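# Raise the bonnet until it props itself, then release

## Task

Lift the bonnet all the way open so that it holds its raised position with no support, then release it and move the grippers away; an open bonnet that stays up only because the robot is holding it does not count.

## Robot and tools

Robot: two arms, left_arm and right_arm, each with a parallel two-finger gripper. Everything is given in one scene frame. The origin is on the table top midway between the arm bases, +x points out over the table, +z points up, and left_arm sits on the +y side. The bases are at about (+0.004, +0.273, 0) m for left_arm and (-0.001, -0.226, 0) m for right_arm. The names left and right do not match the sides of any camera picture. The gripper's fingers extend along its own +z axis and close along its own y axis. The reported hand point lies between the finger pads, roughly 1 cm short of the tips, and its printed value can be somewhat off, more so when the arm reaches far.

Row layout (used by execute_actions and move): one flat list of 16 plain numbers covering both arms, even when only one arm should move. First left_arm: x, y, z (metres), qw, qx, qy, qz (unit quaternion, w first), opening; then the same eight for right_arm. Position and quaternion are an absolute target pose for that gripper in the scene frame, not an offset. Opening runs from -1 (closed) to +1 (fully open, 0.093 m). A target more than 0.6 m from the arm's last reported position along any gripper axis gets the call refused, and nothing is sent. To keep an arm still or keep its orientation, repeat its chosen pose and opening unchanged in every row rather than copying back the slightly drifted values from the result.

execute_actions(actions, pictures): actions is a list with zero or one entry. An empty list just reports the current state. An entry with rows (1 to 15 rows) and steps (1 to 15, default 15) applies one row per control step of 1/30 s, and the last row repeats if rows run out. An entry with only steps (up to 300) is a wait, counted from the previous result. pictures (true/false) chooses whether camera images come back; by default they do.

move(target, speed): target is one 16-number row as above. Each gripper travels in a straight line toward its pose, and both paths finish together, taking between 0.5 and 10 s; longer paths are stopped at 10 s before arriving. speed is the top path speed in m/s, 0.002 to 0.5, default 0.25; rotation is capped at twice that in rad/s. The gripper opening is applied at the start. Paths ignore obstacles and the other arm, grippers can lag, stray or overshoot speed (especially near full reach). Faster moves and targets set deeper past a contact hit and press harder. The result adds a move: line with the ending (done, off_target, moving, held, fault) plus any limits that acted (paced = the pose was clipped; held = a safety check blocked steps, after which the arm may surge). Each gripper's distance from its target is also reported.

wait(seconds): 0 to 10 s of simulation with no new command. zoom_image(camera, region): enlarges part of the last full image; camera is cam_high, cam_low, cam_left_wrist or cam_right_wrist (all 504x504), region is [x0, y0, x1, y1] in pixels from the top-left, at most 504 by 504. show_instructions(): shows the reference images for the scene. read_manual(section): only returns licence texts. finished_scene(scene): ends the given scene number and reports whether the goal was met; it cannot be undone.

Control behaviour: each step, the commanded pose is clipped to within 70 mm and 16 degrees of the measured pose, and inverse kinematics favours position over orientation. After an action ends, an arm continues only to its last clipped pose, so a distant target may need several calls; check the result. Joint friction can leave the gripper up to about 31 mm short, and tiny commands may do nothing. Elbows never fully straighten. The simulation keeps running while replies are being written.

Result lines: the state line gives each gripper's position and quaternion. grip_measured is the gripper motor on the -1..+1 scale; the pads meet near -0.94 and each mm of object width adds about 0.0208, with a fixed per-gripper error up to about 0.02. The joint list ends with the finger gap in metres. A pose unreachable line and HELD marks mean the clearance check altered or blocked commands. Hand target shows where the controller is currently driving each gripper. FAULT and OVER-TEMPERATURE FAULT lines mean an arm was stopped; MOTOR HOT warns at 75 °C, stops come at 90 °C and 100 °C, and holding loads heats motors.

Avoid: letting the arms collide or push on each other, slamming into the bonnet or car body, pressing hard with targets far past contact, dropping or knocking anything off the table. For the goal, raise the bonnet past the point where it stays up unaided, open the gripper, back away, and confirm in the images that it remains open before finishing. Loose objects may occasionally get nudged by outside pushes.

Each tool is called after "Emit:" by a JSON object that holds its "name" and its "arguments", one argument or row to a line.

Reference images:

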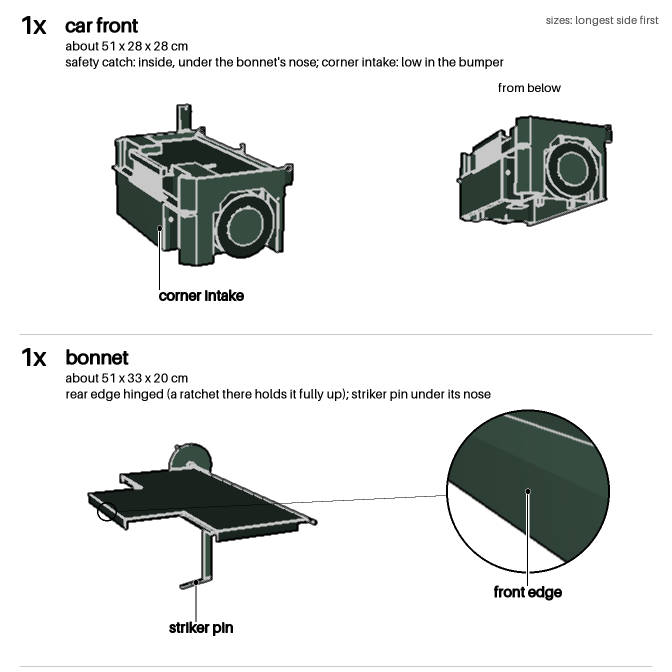

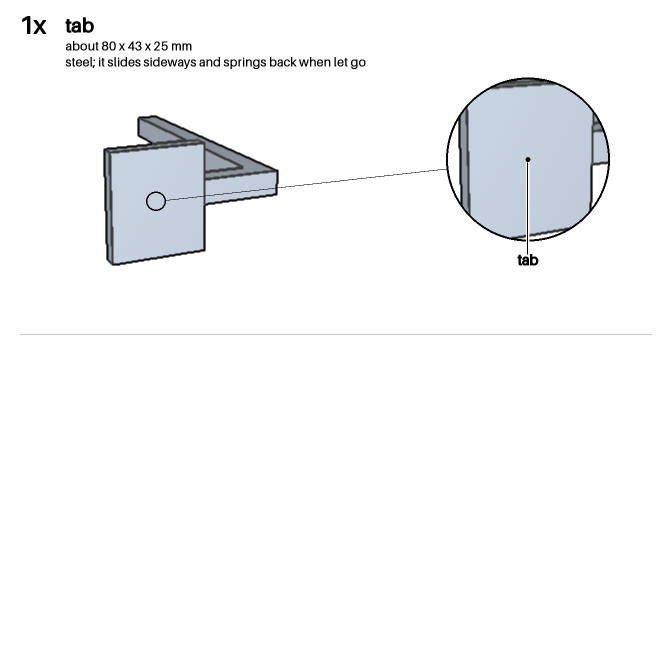

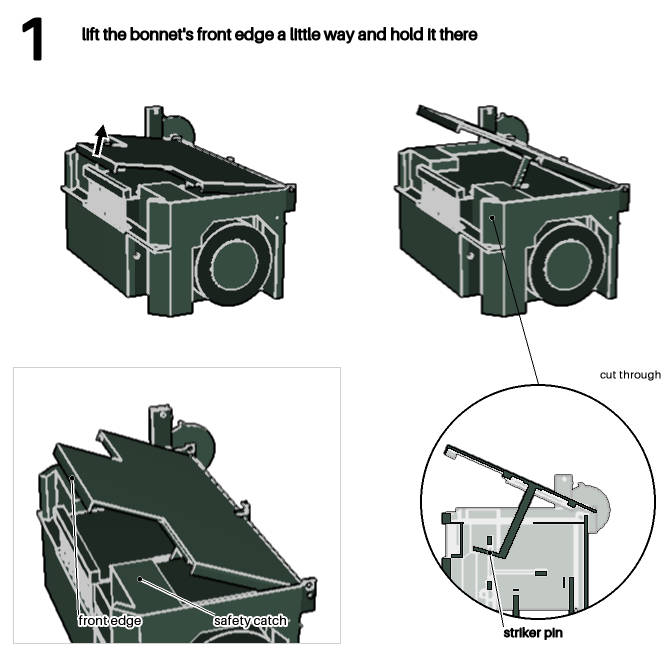

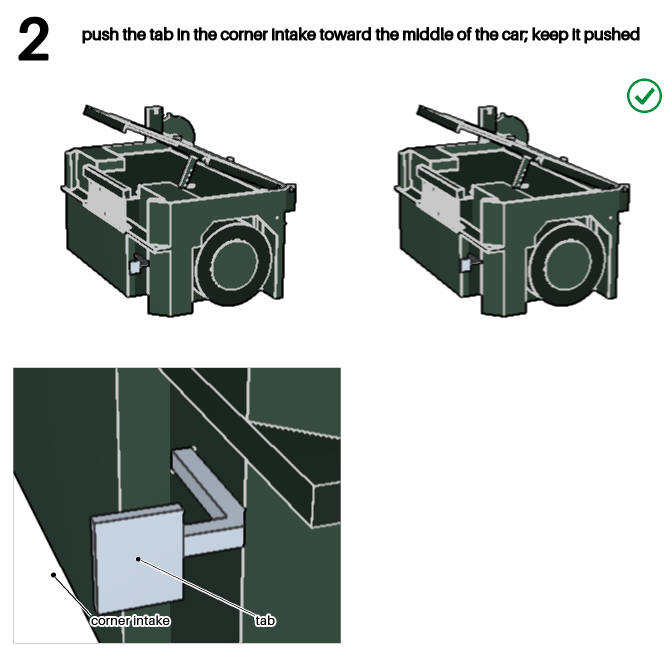

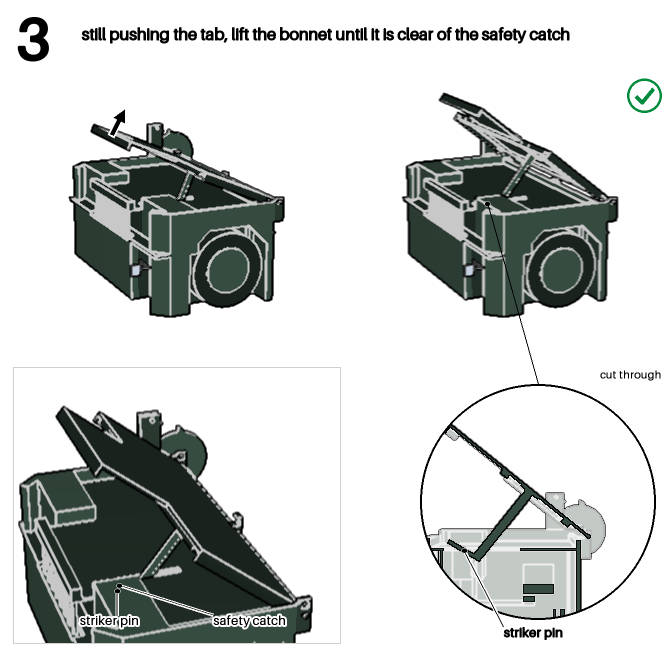

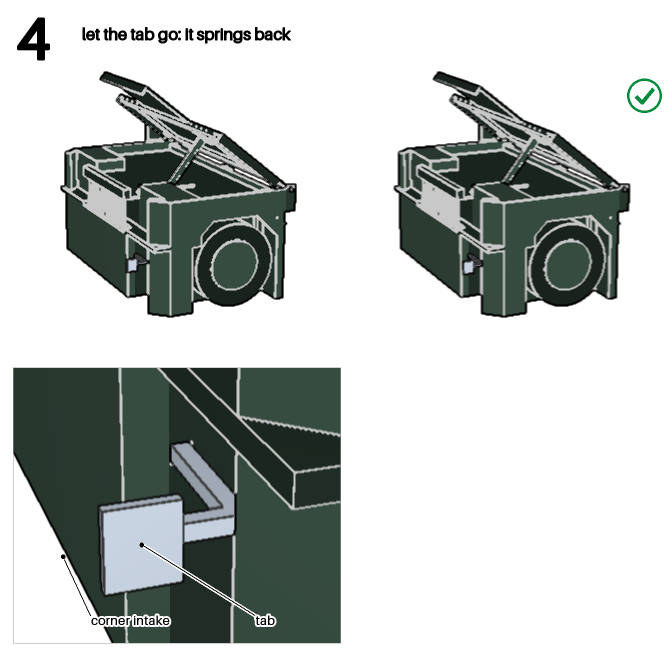

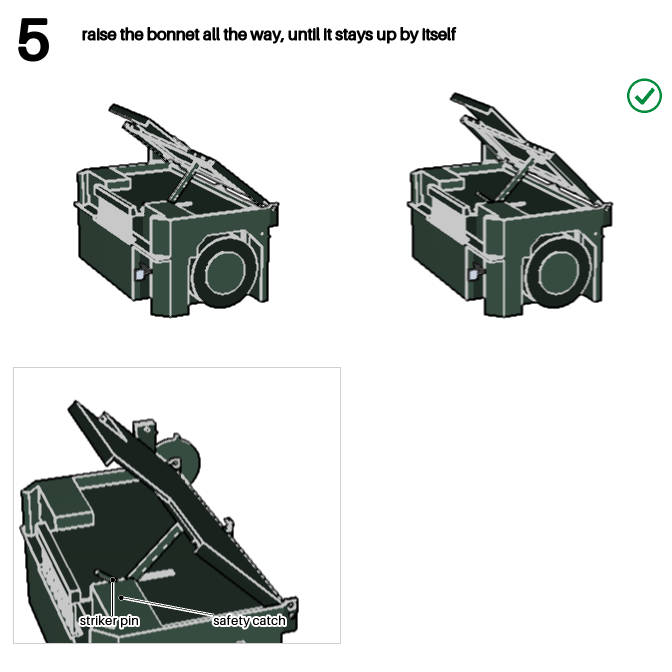

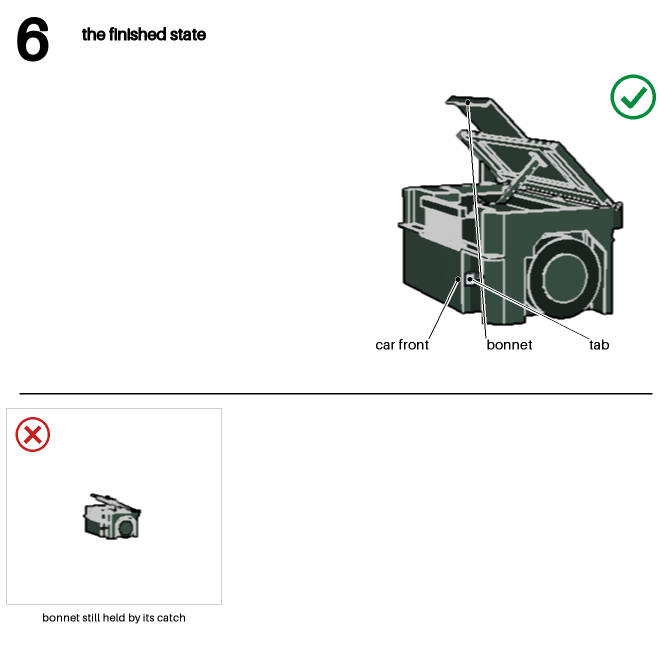

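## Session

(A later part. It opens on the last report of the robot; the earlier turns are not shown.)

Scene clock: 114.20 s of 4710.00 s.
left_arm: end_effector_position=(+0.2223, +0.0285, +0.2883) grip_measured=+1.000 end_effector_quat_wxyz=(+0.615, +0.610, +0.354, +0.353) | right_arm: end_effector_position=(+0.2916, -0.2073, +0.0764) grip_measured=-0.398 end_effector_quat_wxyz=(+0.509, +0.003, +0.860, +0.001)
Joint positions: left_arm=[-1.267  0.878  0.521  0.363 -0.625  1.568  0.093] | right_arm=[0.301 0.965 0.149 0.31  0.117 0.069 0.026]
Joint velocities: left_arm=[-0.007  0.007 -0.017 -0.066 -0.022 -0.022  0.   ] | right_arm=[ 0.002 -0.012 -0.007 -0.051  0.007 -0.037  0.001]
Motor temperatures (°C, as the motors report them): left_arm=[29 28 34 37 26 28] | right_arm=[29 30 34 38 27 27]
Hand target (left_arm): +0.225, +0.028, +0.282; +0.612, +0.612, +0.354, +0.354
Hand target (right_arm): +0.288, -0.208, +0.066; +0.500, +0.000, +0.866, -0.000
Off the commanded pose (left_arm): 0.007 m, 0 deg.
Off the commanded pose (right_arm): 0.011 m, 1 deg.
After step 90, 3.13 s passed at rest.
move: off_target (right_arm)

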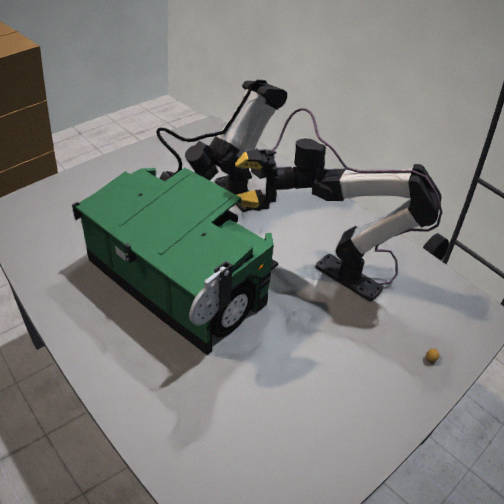

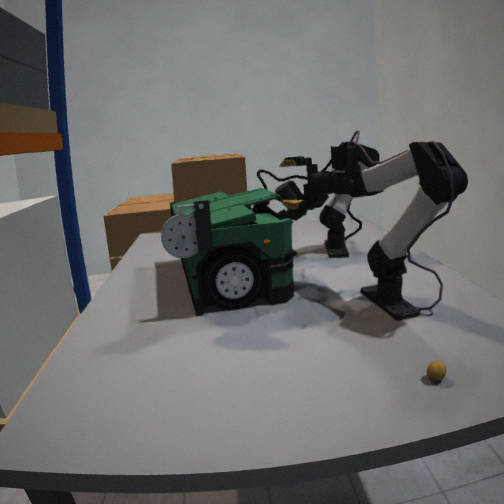

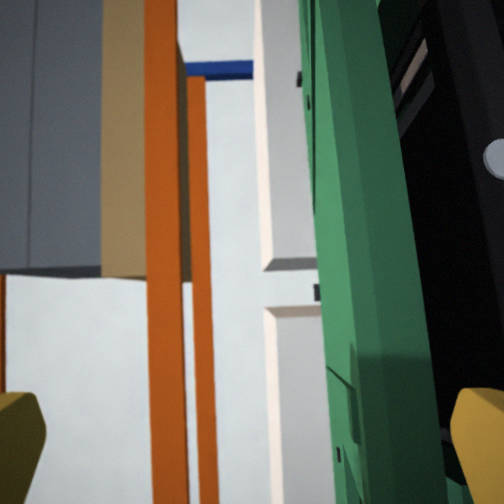

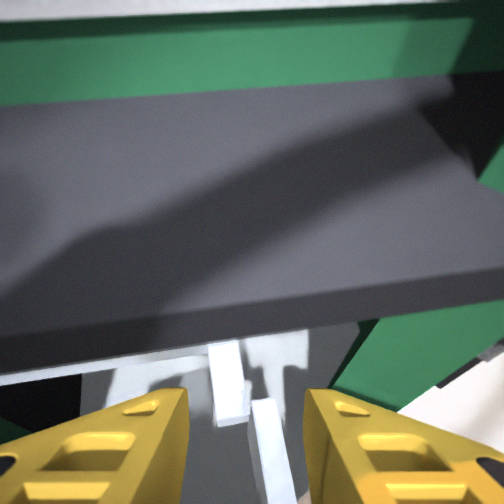

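Emit:
{"name": "move", "arguments": {
  "target": [0.226,0.026,0.268,0.612,0.612,0.354,0.354,1,0.288,-0.208,0.066,0.5,0,0.866,0,-0.4],
  "speed": 0.05
}}

Emit:
{"name": "move", "arguments": {
  "target": [0.255,0.008,0.268,0.612,0.612,0.354,0.354,1,0.288,-0.208,0.066,0.5,0,0.866,0,-0.4],
  "speed": 0.04
}}

Emit:
{"name": "zoom_image", "arguments": {
  "camera": "cam_low",
  "region": [220, 150, 380, 310]
}}

Scene clock: 119.03 s of 4710.00 s.
left_arm: end_effector_position=(+0.2234, +0.0258, +0.2738) grip_measured=+1.000 end_effector_quat_wxyz=(+0.614, +0.611, +0.354, +0.352) | right_arm: end_effector_position=(+0.2916, -0.2073, +0.0765) grip_measured=-0.398 end_effector_quat_wxyz=(+0.510, +0.003, +0.860, +0.001)
Joint positions: left_arm=[-1.267  0.907  0.473  0.438 -0.624  1.568  0.093] | right_arm=[0.301 0.965 0.149 0.311 0.117 0.069 0.026]
Joint velocities: left_arm=[ 0.007 -0.002  0.002  0.066 -0.007 -0.007  0.   ] | right_arm=[ 0.007 -0.017  0.007 -0.037  0.007 -0.037 -0.   ]
Motor temperatures (°C, as the motors report them): left_arm=[29 28 34 38 26 28] | right_arm=[29 30 34 39 27 27]
Hand target (left_arm): +0.226, +0.026, +0.268; +0.612, +0.612, +0.354, +0.354
Hand target (right_arm): +0.288, -0.208, +0.066; +0.500, +0.000, +0.866, -0.000
Off the commanded pose (left_arm): 0.006 m, 0 deg.
Off the commanded pose (right_arm): 0.011 m, 1 deg.
After step 90, 0.87 s passed at rest.
move: off_target (right_arm)

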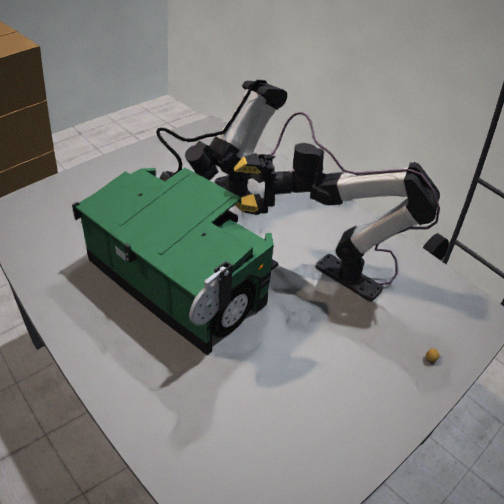

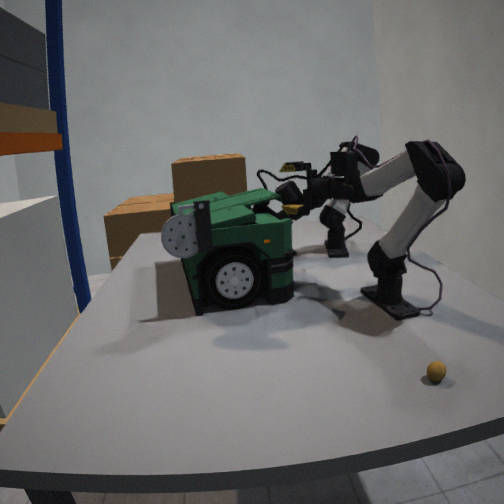

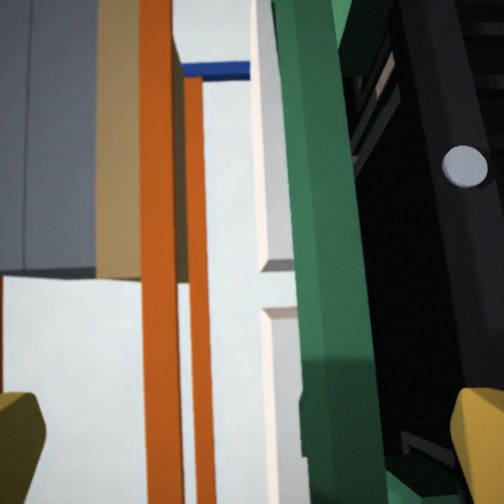

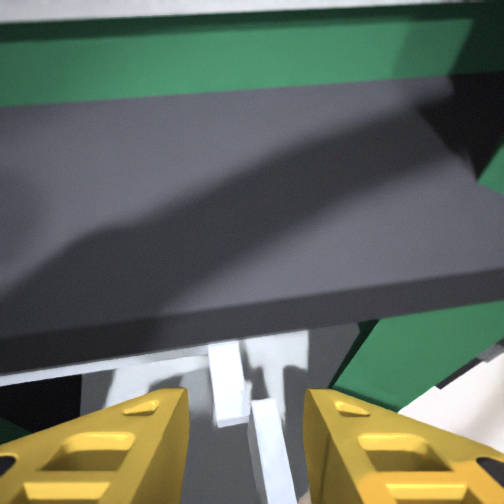

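Scene clock: 120.27 s of 4710.00 s.
left_arm: end_effector_position=(+0.2463, +0.0083, +0.2506) grip_measured=+1.000 end_effector_quat_wxyz=(+0.597, +0.634, +0.348, +0.346) | right_arm: end_effector_position=(+0.2917, -0.2073, +0.0766) grip_measured=-0.398 end_effector_quat_wxyz=(+0.510, +0.003, +0.860, +0.001)
Joint positions: left_arm=[-1.186  1.058  0.49   0.515 -0.523  1.568  0.093] | right_arm=[0.301 0.965 0.149 0.311 0.117 0.069 0.026]
Joint velocities: left_arm=[-0.002  0.002 -0.012 -0.007  0.051 -0.11   0.   ] | right_arm=[-0.012 -0.007 -0.002 -0.022  0.051 -0.066 -0.   ]
Motor temperatures (°C, as the motors report them): left_arm=[29 28 34 38 26 28] | right_arm=[29 30 34 39 27 27]
Hand target (left_arm): +0.254, +0.009, +0.268; +0.612, +0.612, +0.353, +0.355
Hand target (right_arm): +0.288, -0.208, +0.066; +0.500, +0.000, +0.866, -0.000
Off the commanded pose (left_arm): 0.019 m, 3 deg.
Off the commanded pose (right_arm): 0.011 m, 1 deg.
move: off_target (left_arm, right_arm)

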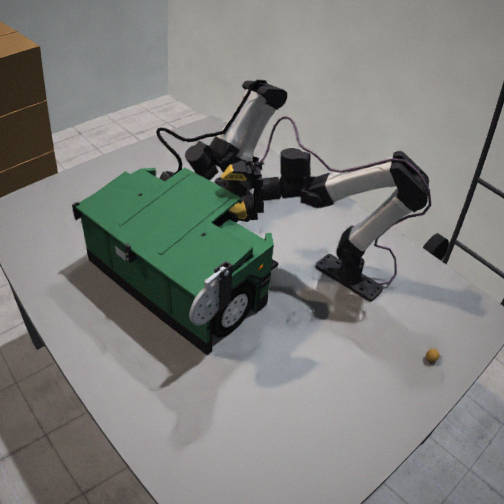

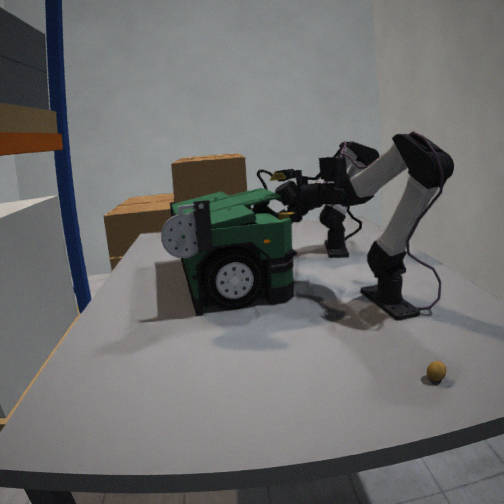

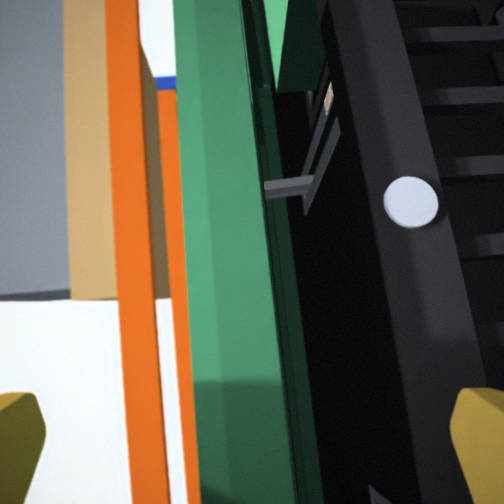

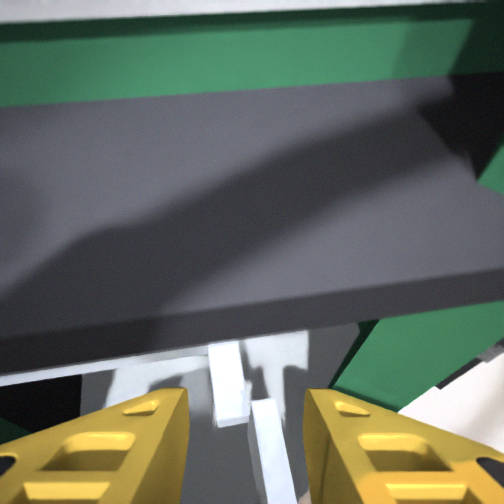

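Region (220, 150, 380, 310) of cam_low's 504x504 image, scaled by 3.150, with more detail than that image has.

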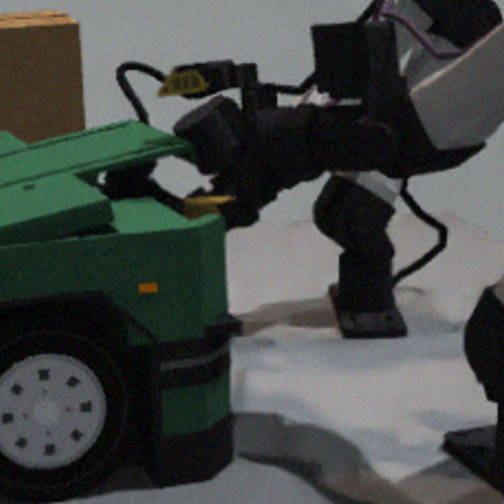

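Emit:
{"name": "move", "arguments": {
  "target": [0.262,0.004,0.29,0.612,0.612,0.354,0.354,1,0.288,-0.208,0.066,0.5,0,0.866,0,-0.4],
  "speed": 0.04
}}

Emit:
{"name": "zoom_image", "arguments": {
  "camera": "cam_low",
  "region": [220, 150, 380, 310]
}}

Scene clock: 125.17 s of 4710.00 s.
left_arm: end_effector_position=(+0.2550, +0.0051, +0.2796) grip_measured=+1.000 end_effector_quat_wxyz=(+0.606, +0.625, +0.349, +0.347) | right_arm: end_effector_position=(+0.2917, -0.2073, +0.0766) grip_measured=-0.398 end_effector_quat_wxyz=(+0.510, +0.003, +0.860, +0.001)
Joint positions: left_arm=[-1.158  1.059  0.588  0.442 -0.497  1.568  0.093] | right_arm=[0.301 0.965 0.149 0.311 0.117 0.069 0.026]
Joint velocities: left_arm=[-0.007 -0.022  0.007  0.037  0.037  0.007  0.   ] | right_arm=[-0.007 -0.027 -0.007 -0.11   0.007  0.007 -0.   ]
Motor temperatures (°C, as the motors report them): left_arm=[29 28 35 39 26 28] | right_arm=[29 30 34 39 27 27]
Hand target (left_arm): +0.261, +0.005, +0.290; +0.612, +0.612, +0.354, +0.354
Hand target (right_arm): +0.288, -0.208, +0.066; +0.500, +0.000, +0.866, -0.000
Off the commanded pose (left_arm): 0.013 m, 2 deg.
Off the commanded pose (right_arm): 0.011 m, 1 deg.
After step 90, 0.27 s passed at rest.
move: off_target (left_arm, right_arm)

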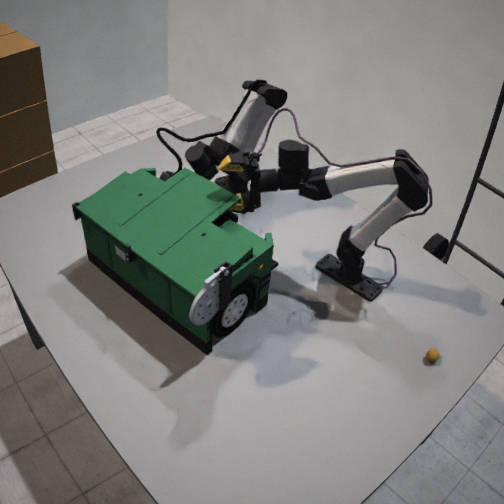

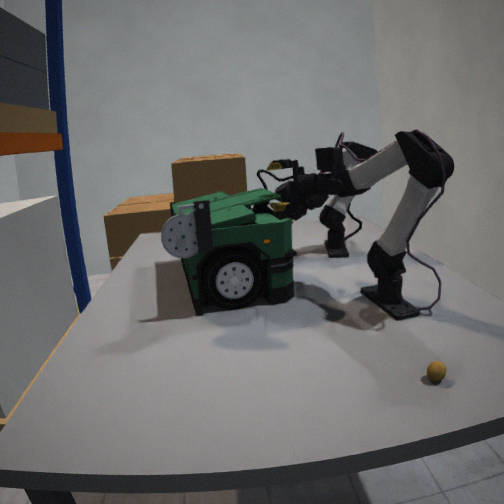

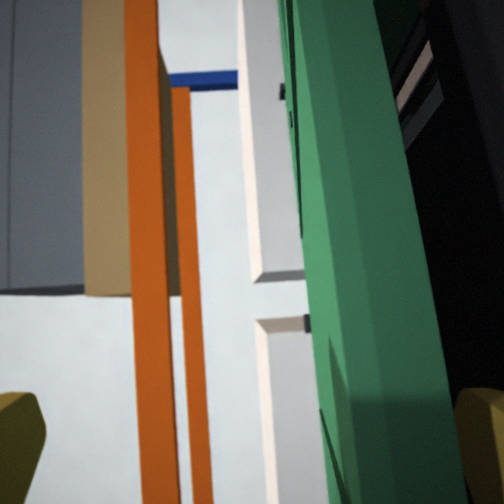

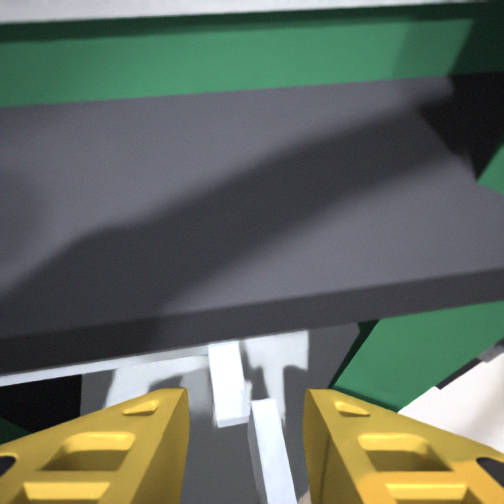

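Region (220, 150, 380, 310) of cam_low's 504x504 image, scaled by 3.150, with more detail than that image has.

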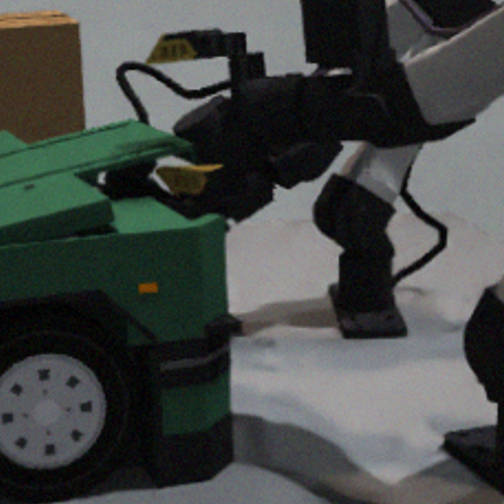

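Emit:
{"name": "move", "arguments": {
  "target": [0.278,-0.004,0.292,0.612,0.612,0.354,0.354,1,0.288,-0.185,0.066,0.5,0,0.866,0,-0.4],
  "speed": 0.03
}}

Emit:
{"name": "zoom_image", "arguments": {
  "camera": "cam_low",
  "region": [220, 150, 380, 310]
}}

Scene clock: 129.53 s of 4710.00 s.
left_arm: end_effector_position=(+0.2716, -0.0037, +0.2849) grip_measured=+1.000 end_effector_quat_wxyz=(+0.610, +0.620, +0.350, +0.347) | right_arm: end_effector_position=(+0.2907, -0.2016, +0.0765) grip_measured=-0.398 end_effector_quat_wxyz=(+0.515, +0.023, +0.857, -0.029)
Joint positions: left_arm=[-1.117  1.135  0.637  0.482 -0.458  1.568  0.093] | right_arm=[0.421 0.992 0.149 0.331 0.293 0.132 0.026]
Joint velocities: left_arm=[-0.007 -0.002 -0.002 -0.051 -0.037 -0.022  0.   ] | right_arm=[-0.002  0.002 -0.007  0.051  0.095 -0.022  0.   ]
Motor temperatures (°C, as the motors report them): left_arm=[29 28 35 39 26 28] | right_arm=[29 29 34 39 27 27]
Hand target (left_arm): +0.278, -0.004, +0.292; +0.612, +0.612, +0.354, +0.354
Hand target (right_arm): +0.286, -0.186, +0.066; +0.499, +0.001, +0.867, +0.001
Off the commanded pose (left_arm): 0.010 m, 1 deg.
Off the commanded pose (right_arm): 0.020 m, 5 deg.
After step 90, 0.20 s passed at rest.
move: off_target (right_arm)

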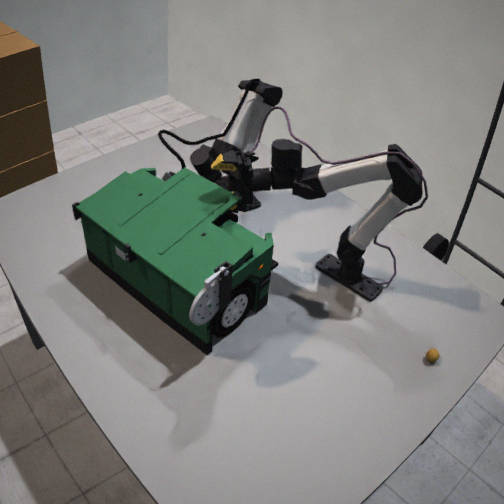

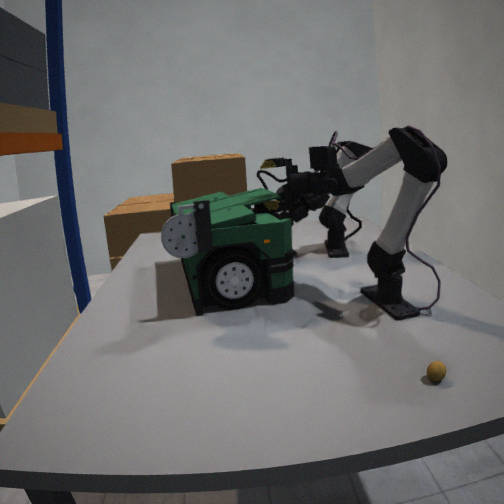

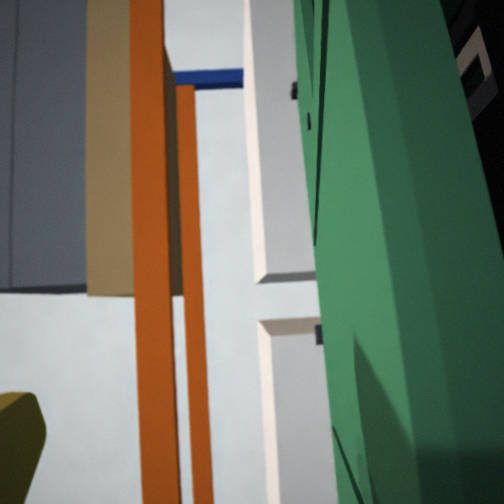

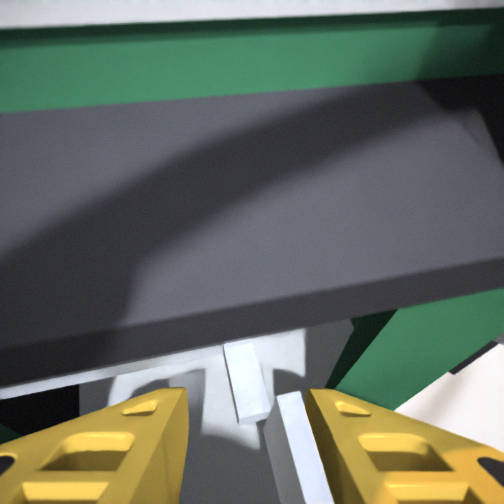

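Region (220, 150, 380, 310) of cam_low's 504x504 image, scaled by 3.150, with more detail than that image has.

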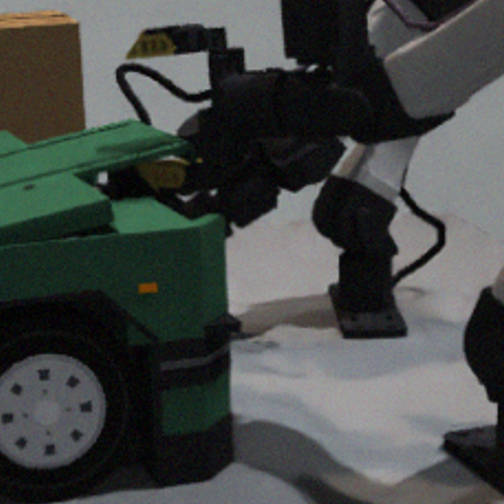

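Emit:
{"name": "move", "arguments": {
  "target": [0.28,-0.004,0.315,0.612,0.612,0.354,0.354,1,0.288,-0.185,0.066,0.5,0,0.866,0,-0.4],
  "speed": 0.03
}}

Emit:
{"name": "move", "arguments": {
  "target": [0.28,-0.004,0.315,0.612,0.612,0.354,0.354,1,0.288,-0.155,0.066,0.5,0,0.866,0,-0.4],
  "speed": 0.03
}}

Scene clock: 135.53 s of 4710.00 s.
left_arm: end_effector_position=(+0.2741, -0.0051, +0.2842) grip_measured=+1.000 end_effector_quat_wxyz=(+0.584, +0.644, +0.352, +0.346) | right_arm: end_effector_position=(+0.2907, -0.2017, +0.0766) grip_measured=-0.398 end_effector_quat_wxyz=(+0.515, +0.024, +0.856, -0.029)
Joint positions: left_arm=[-1.112  1.135  0.699  0.35  -0.456  1.568  0.093] | right_arm=[0.423 0.992 0.149 0.331 0.298 0.135 0.026]
Joint velocities: left_arm=[-0.002 -0.017 -0.007  0.007  0.066 -0.066  0.   ] | right_arm=[ 0.007 -0.012  0.002 -0.037 -0.066  0.037  0.   ]
Motor temperatures (°C, as the motors report them): left_arm=[29 28 36 40 26 28] | right_arm=[29 29 34 39 27 27]
Hand target (left_arm): +0.278, -0.002, +0.315; +0.612, +0.612, +0.354, +0.354
Hand target (right_arm): +0.287, -0.186, +0.067; +0.499, +0.001, +0.867, -0.000
Off the commanded pose (left_arm): 0.031 m, 5 deg.
Off the commanded pose (right_arm): 0.020 m, 5 deg.
After step 90, 1.40 s passed at rest.
move: off_target (left_arm, right_arm)

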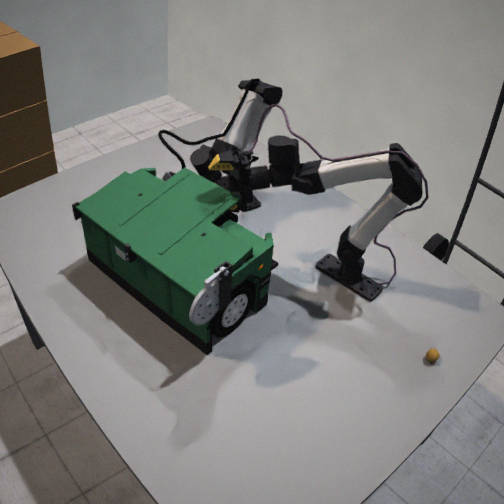

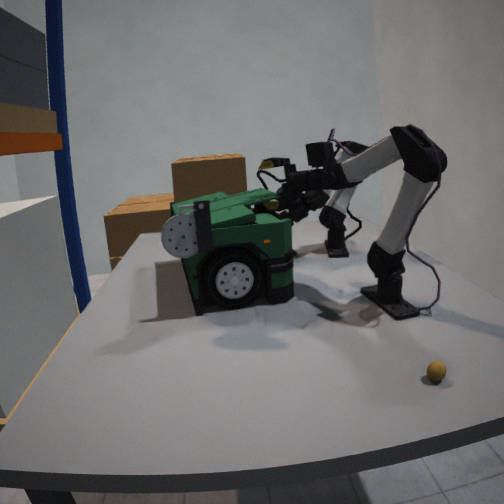

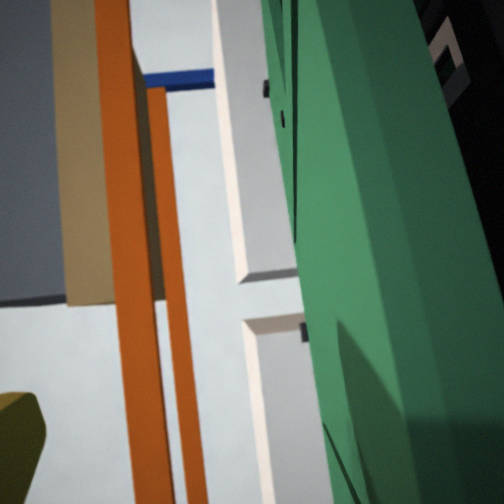

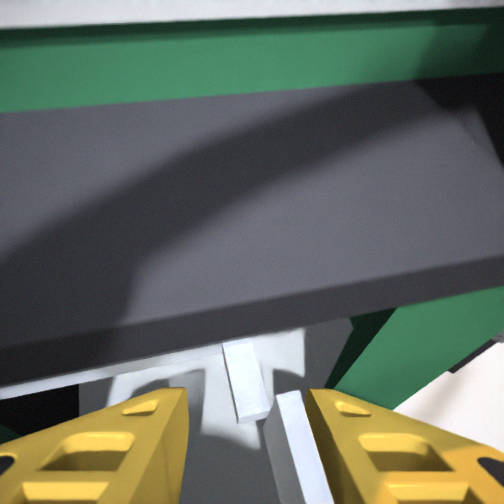

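Scene clock: 137.37 s of 4710.00 s.
left_arm: end_effector_position=(+0.2740, -0.0051, +0.2837) grip_measured=+1.000 end_effector_quat_wxyz=(+0.584, +0.645, +0.352, +0.346) | right_arm: end_effector_position=(+0.2800, -0.2010, +0.0767) grip_measured=-0.398 end_effector_quat_wxyz=(+0.521, +0.067, +0.847, -0.082)
Joint positions: left_arm=[-1.112  1.135  0.699  0.348 -0.456  1.567  0.093] | right_arm=[0.591 1.004 0.149 0.295 0.578 0.253 0.026]
Joint velocities: left_arm=[ 0.002 -0.017 -0.022  0.051  0.051 -0.051  0.   ] | right_arm=[ 0.027 -0.002 -0.007  0.037 -0.022  0.037  0.001]
Motor temperatures (°C, as the motors report them): left_arm=[29 28 36 40 26 28] | right_arm=[29 29 35 39 27 27]
Hand target (left_arm): +0.278, -0.002, +0.315; +0.612, +0.612, +0.354, +0.354
Hand target (right_arm): +0.279, -0.158, +0.070; +0.499, +0.003, +0.867, -0.002
Off the commanded pose (left_arm): 0.032 m, 5 deg.
Off the commanded pose (right_arm): 0.048 m, 12 deg.
move: off_target (left_arm, right_arm)

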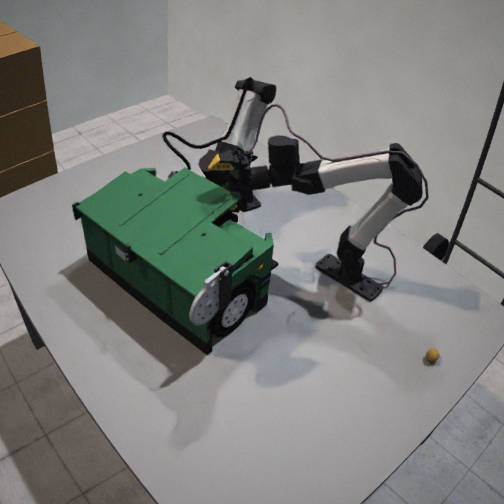

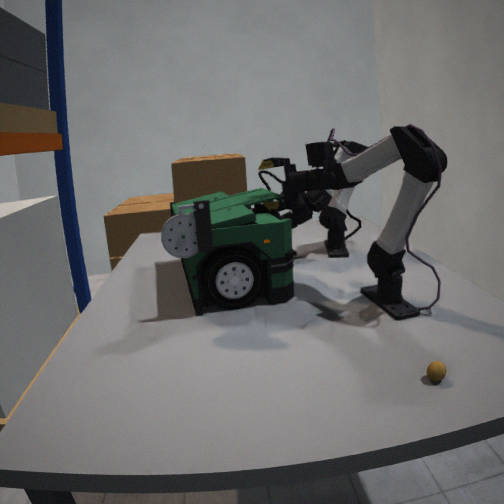

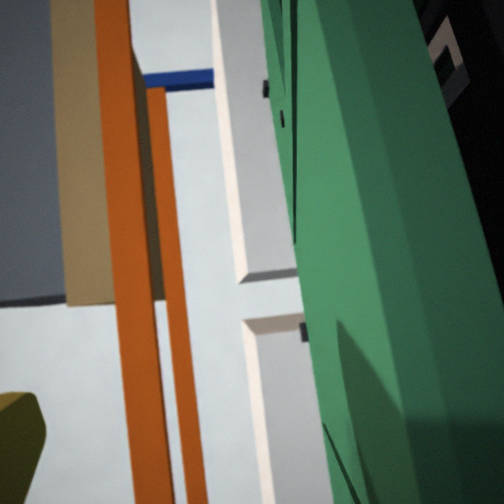

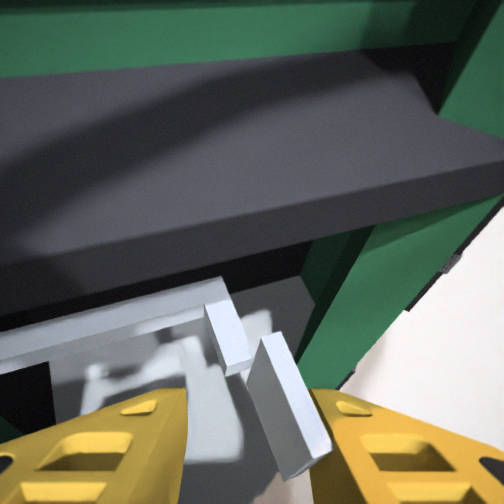

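Emit:
{"name": "move", "arguments": {
  "target": [0.278,-0.004,0.285,0.612,0.612,0.354,0.354,1,0.285,-0.212,0.07,0.5,0,0.866,0,-0.4],
  "speed": 0.05
}}

Emit:
{"name": "move", "arguments": {
  "target": [0.278,-0.004,0.285,0.612,0.612,0.354,0.354,1,0.312,-0.212,0.056,0.5,0,0.866,0,-0.4],
  "speed": 0.04
}}

Scene clock: 144.00 s of 4710.00 s.
left_arm: end_effector_position=(+0.2744, -0.0056, +0.2891) grip_measured=+1.000 end_effector_quat_wxyz=(+0.613, +0.616, +0.351, +0.348) | right_arm: end_effector_position=(+0.2894, -0.2108, +0.0745) grip_measured=-0.398 end_effector_quat_wxyz=(+0.504, +0.002, +0.864, -0.003)
Joint positions: left_arm=[-1.112  1.149  0.652  0.491 -0.456  1.567  0.093] | right_arm=[0.286 0.953 0.149 0.286 0.11  0.058 0.026]
Joint velocities: left_arm=[-0.002 -0.002  0.012 -0.051  0.051 -0.007  0.   ] | right_arm=[-0.002 -0.007 -0.007  0.022  0.037 -0.022 -0.   ]
Motor temperatures (°C, as the motors report them): left_arm=[29 29 37 41 26 28] | right_arm=[29 29 35 38 28 27]
Hand target (left_arm): +0.278, -0.004, +0.285; +0.612, +0.612, +0.354, +0.353
Hand target (right_arm): +0.285, -0.212, +0.071; +0.500, -0.001, +0.866, -0.003
Off the commanded pose (left_arm): 0.006 m, 1 deg.
Off the commanded pose (right_arm): 0.006 m, 1 deg.
After step 90, 1.03 s passed at rest.
move: done

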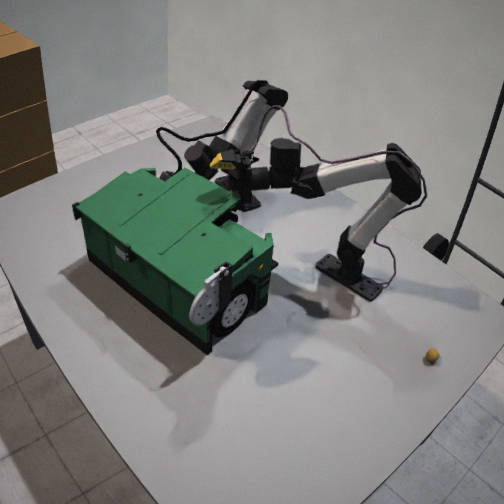

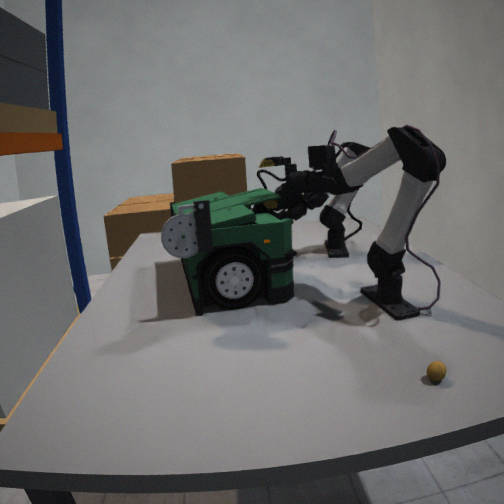

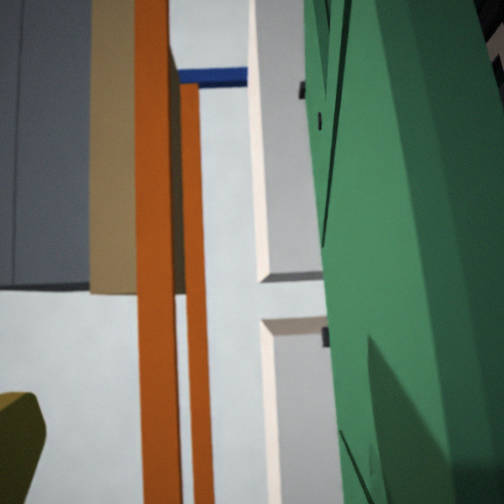

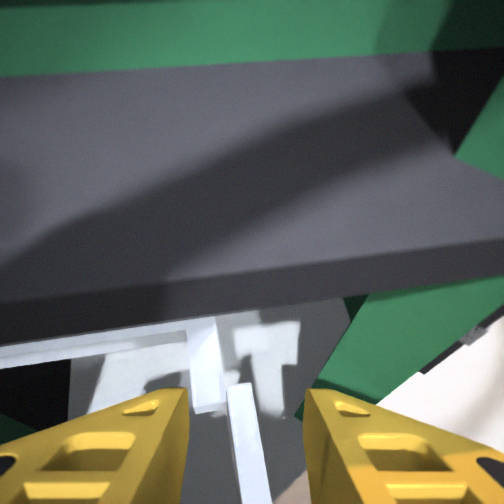

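Scene clock: 145.03 s of 4710.00 s.
left_arm: end_effector_position=(+0.2744, -0.0056, +0.2891) grip_measured=+1.000 end_effector_quat_wxyz=(+0.613, +0.616, +0.351, +0.348) | right_arm: end_effector_position=(+0.3019, -0.2052, +0.0483) grip_measured=-0.398 end_effector_quat_wxyz=(+0.485, -0.016, +0.874, +0.004)
Joint positions: left_arm=[-1.112  1.149  0.652  0.491 -0.456  1.567  0.093] | right_arm=[0.276 1.2   0.149 0.491 0.067 0.032 0.026]
Joint velocities: left_arm=[-0.002 -0.007  0.007  0.007 -0.007 -0.007  0.   ] | right_arm=[-0.007 -0.002  0.002 -0.022 -0.007 -0.051 -0.   ]
Motor temperatures (°C, as the motors report them): left_arm=[29 29 37 41 26 28] | right_arm=[29 29 35 38 28 27]
Hand target (left_arm): +0.278, -0.004, +0.285; +0.612, +0.612, +0.354, +0.354
Hand target (right_arm): +0.311, -0.212, +0.057; +0.500, -0.000, +0.866, -0.000
Off the commanded pose (left_arm): 0.006 m, 1 deg.
Off the commanded pose (right_arm): 0.014 m, 3 deg.
move: off_target (right_arm)

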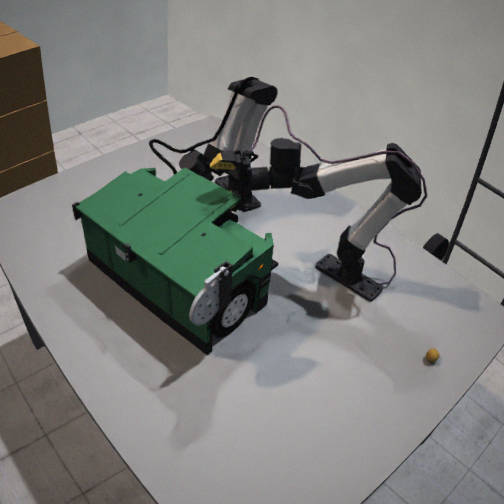

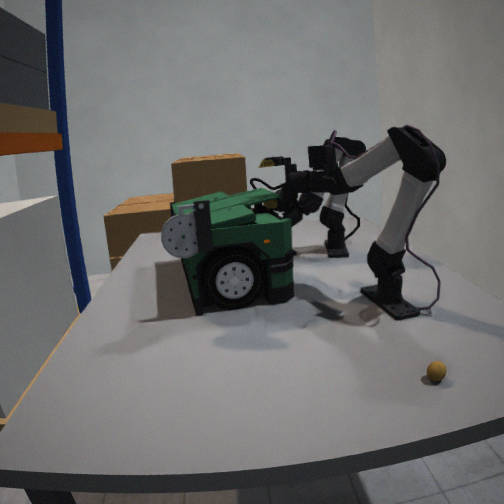

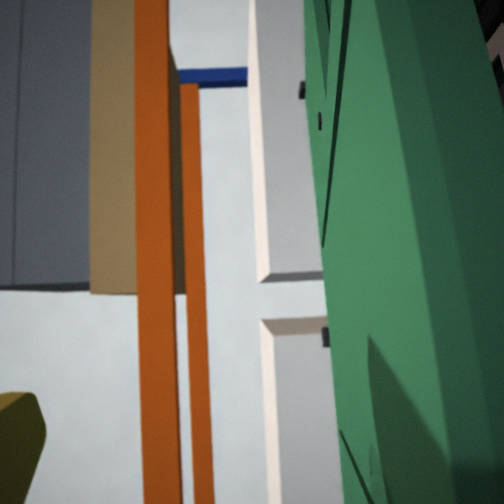

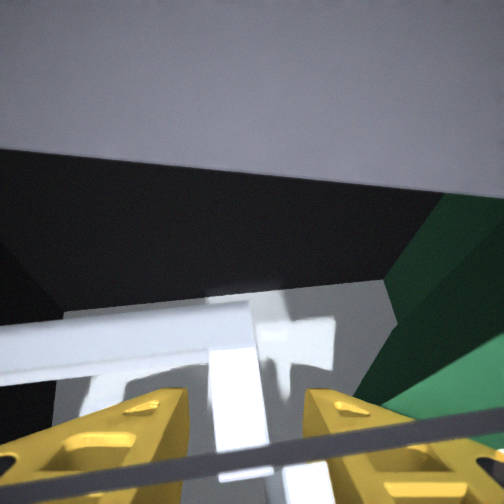

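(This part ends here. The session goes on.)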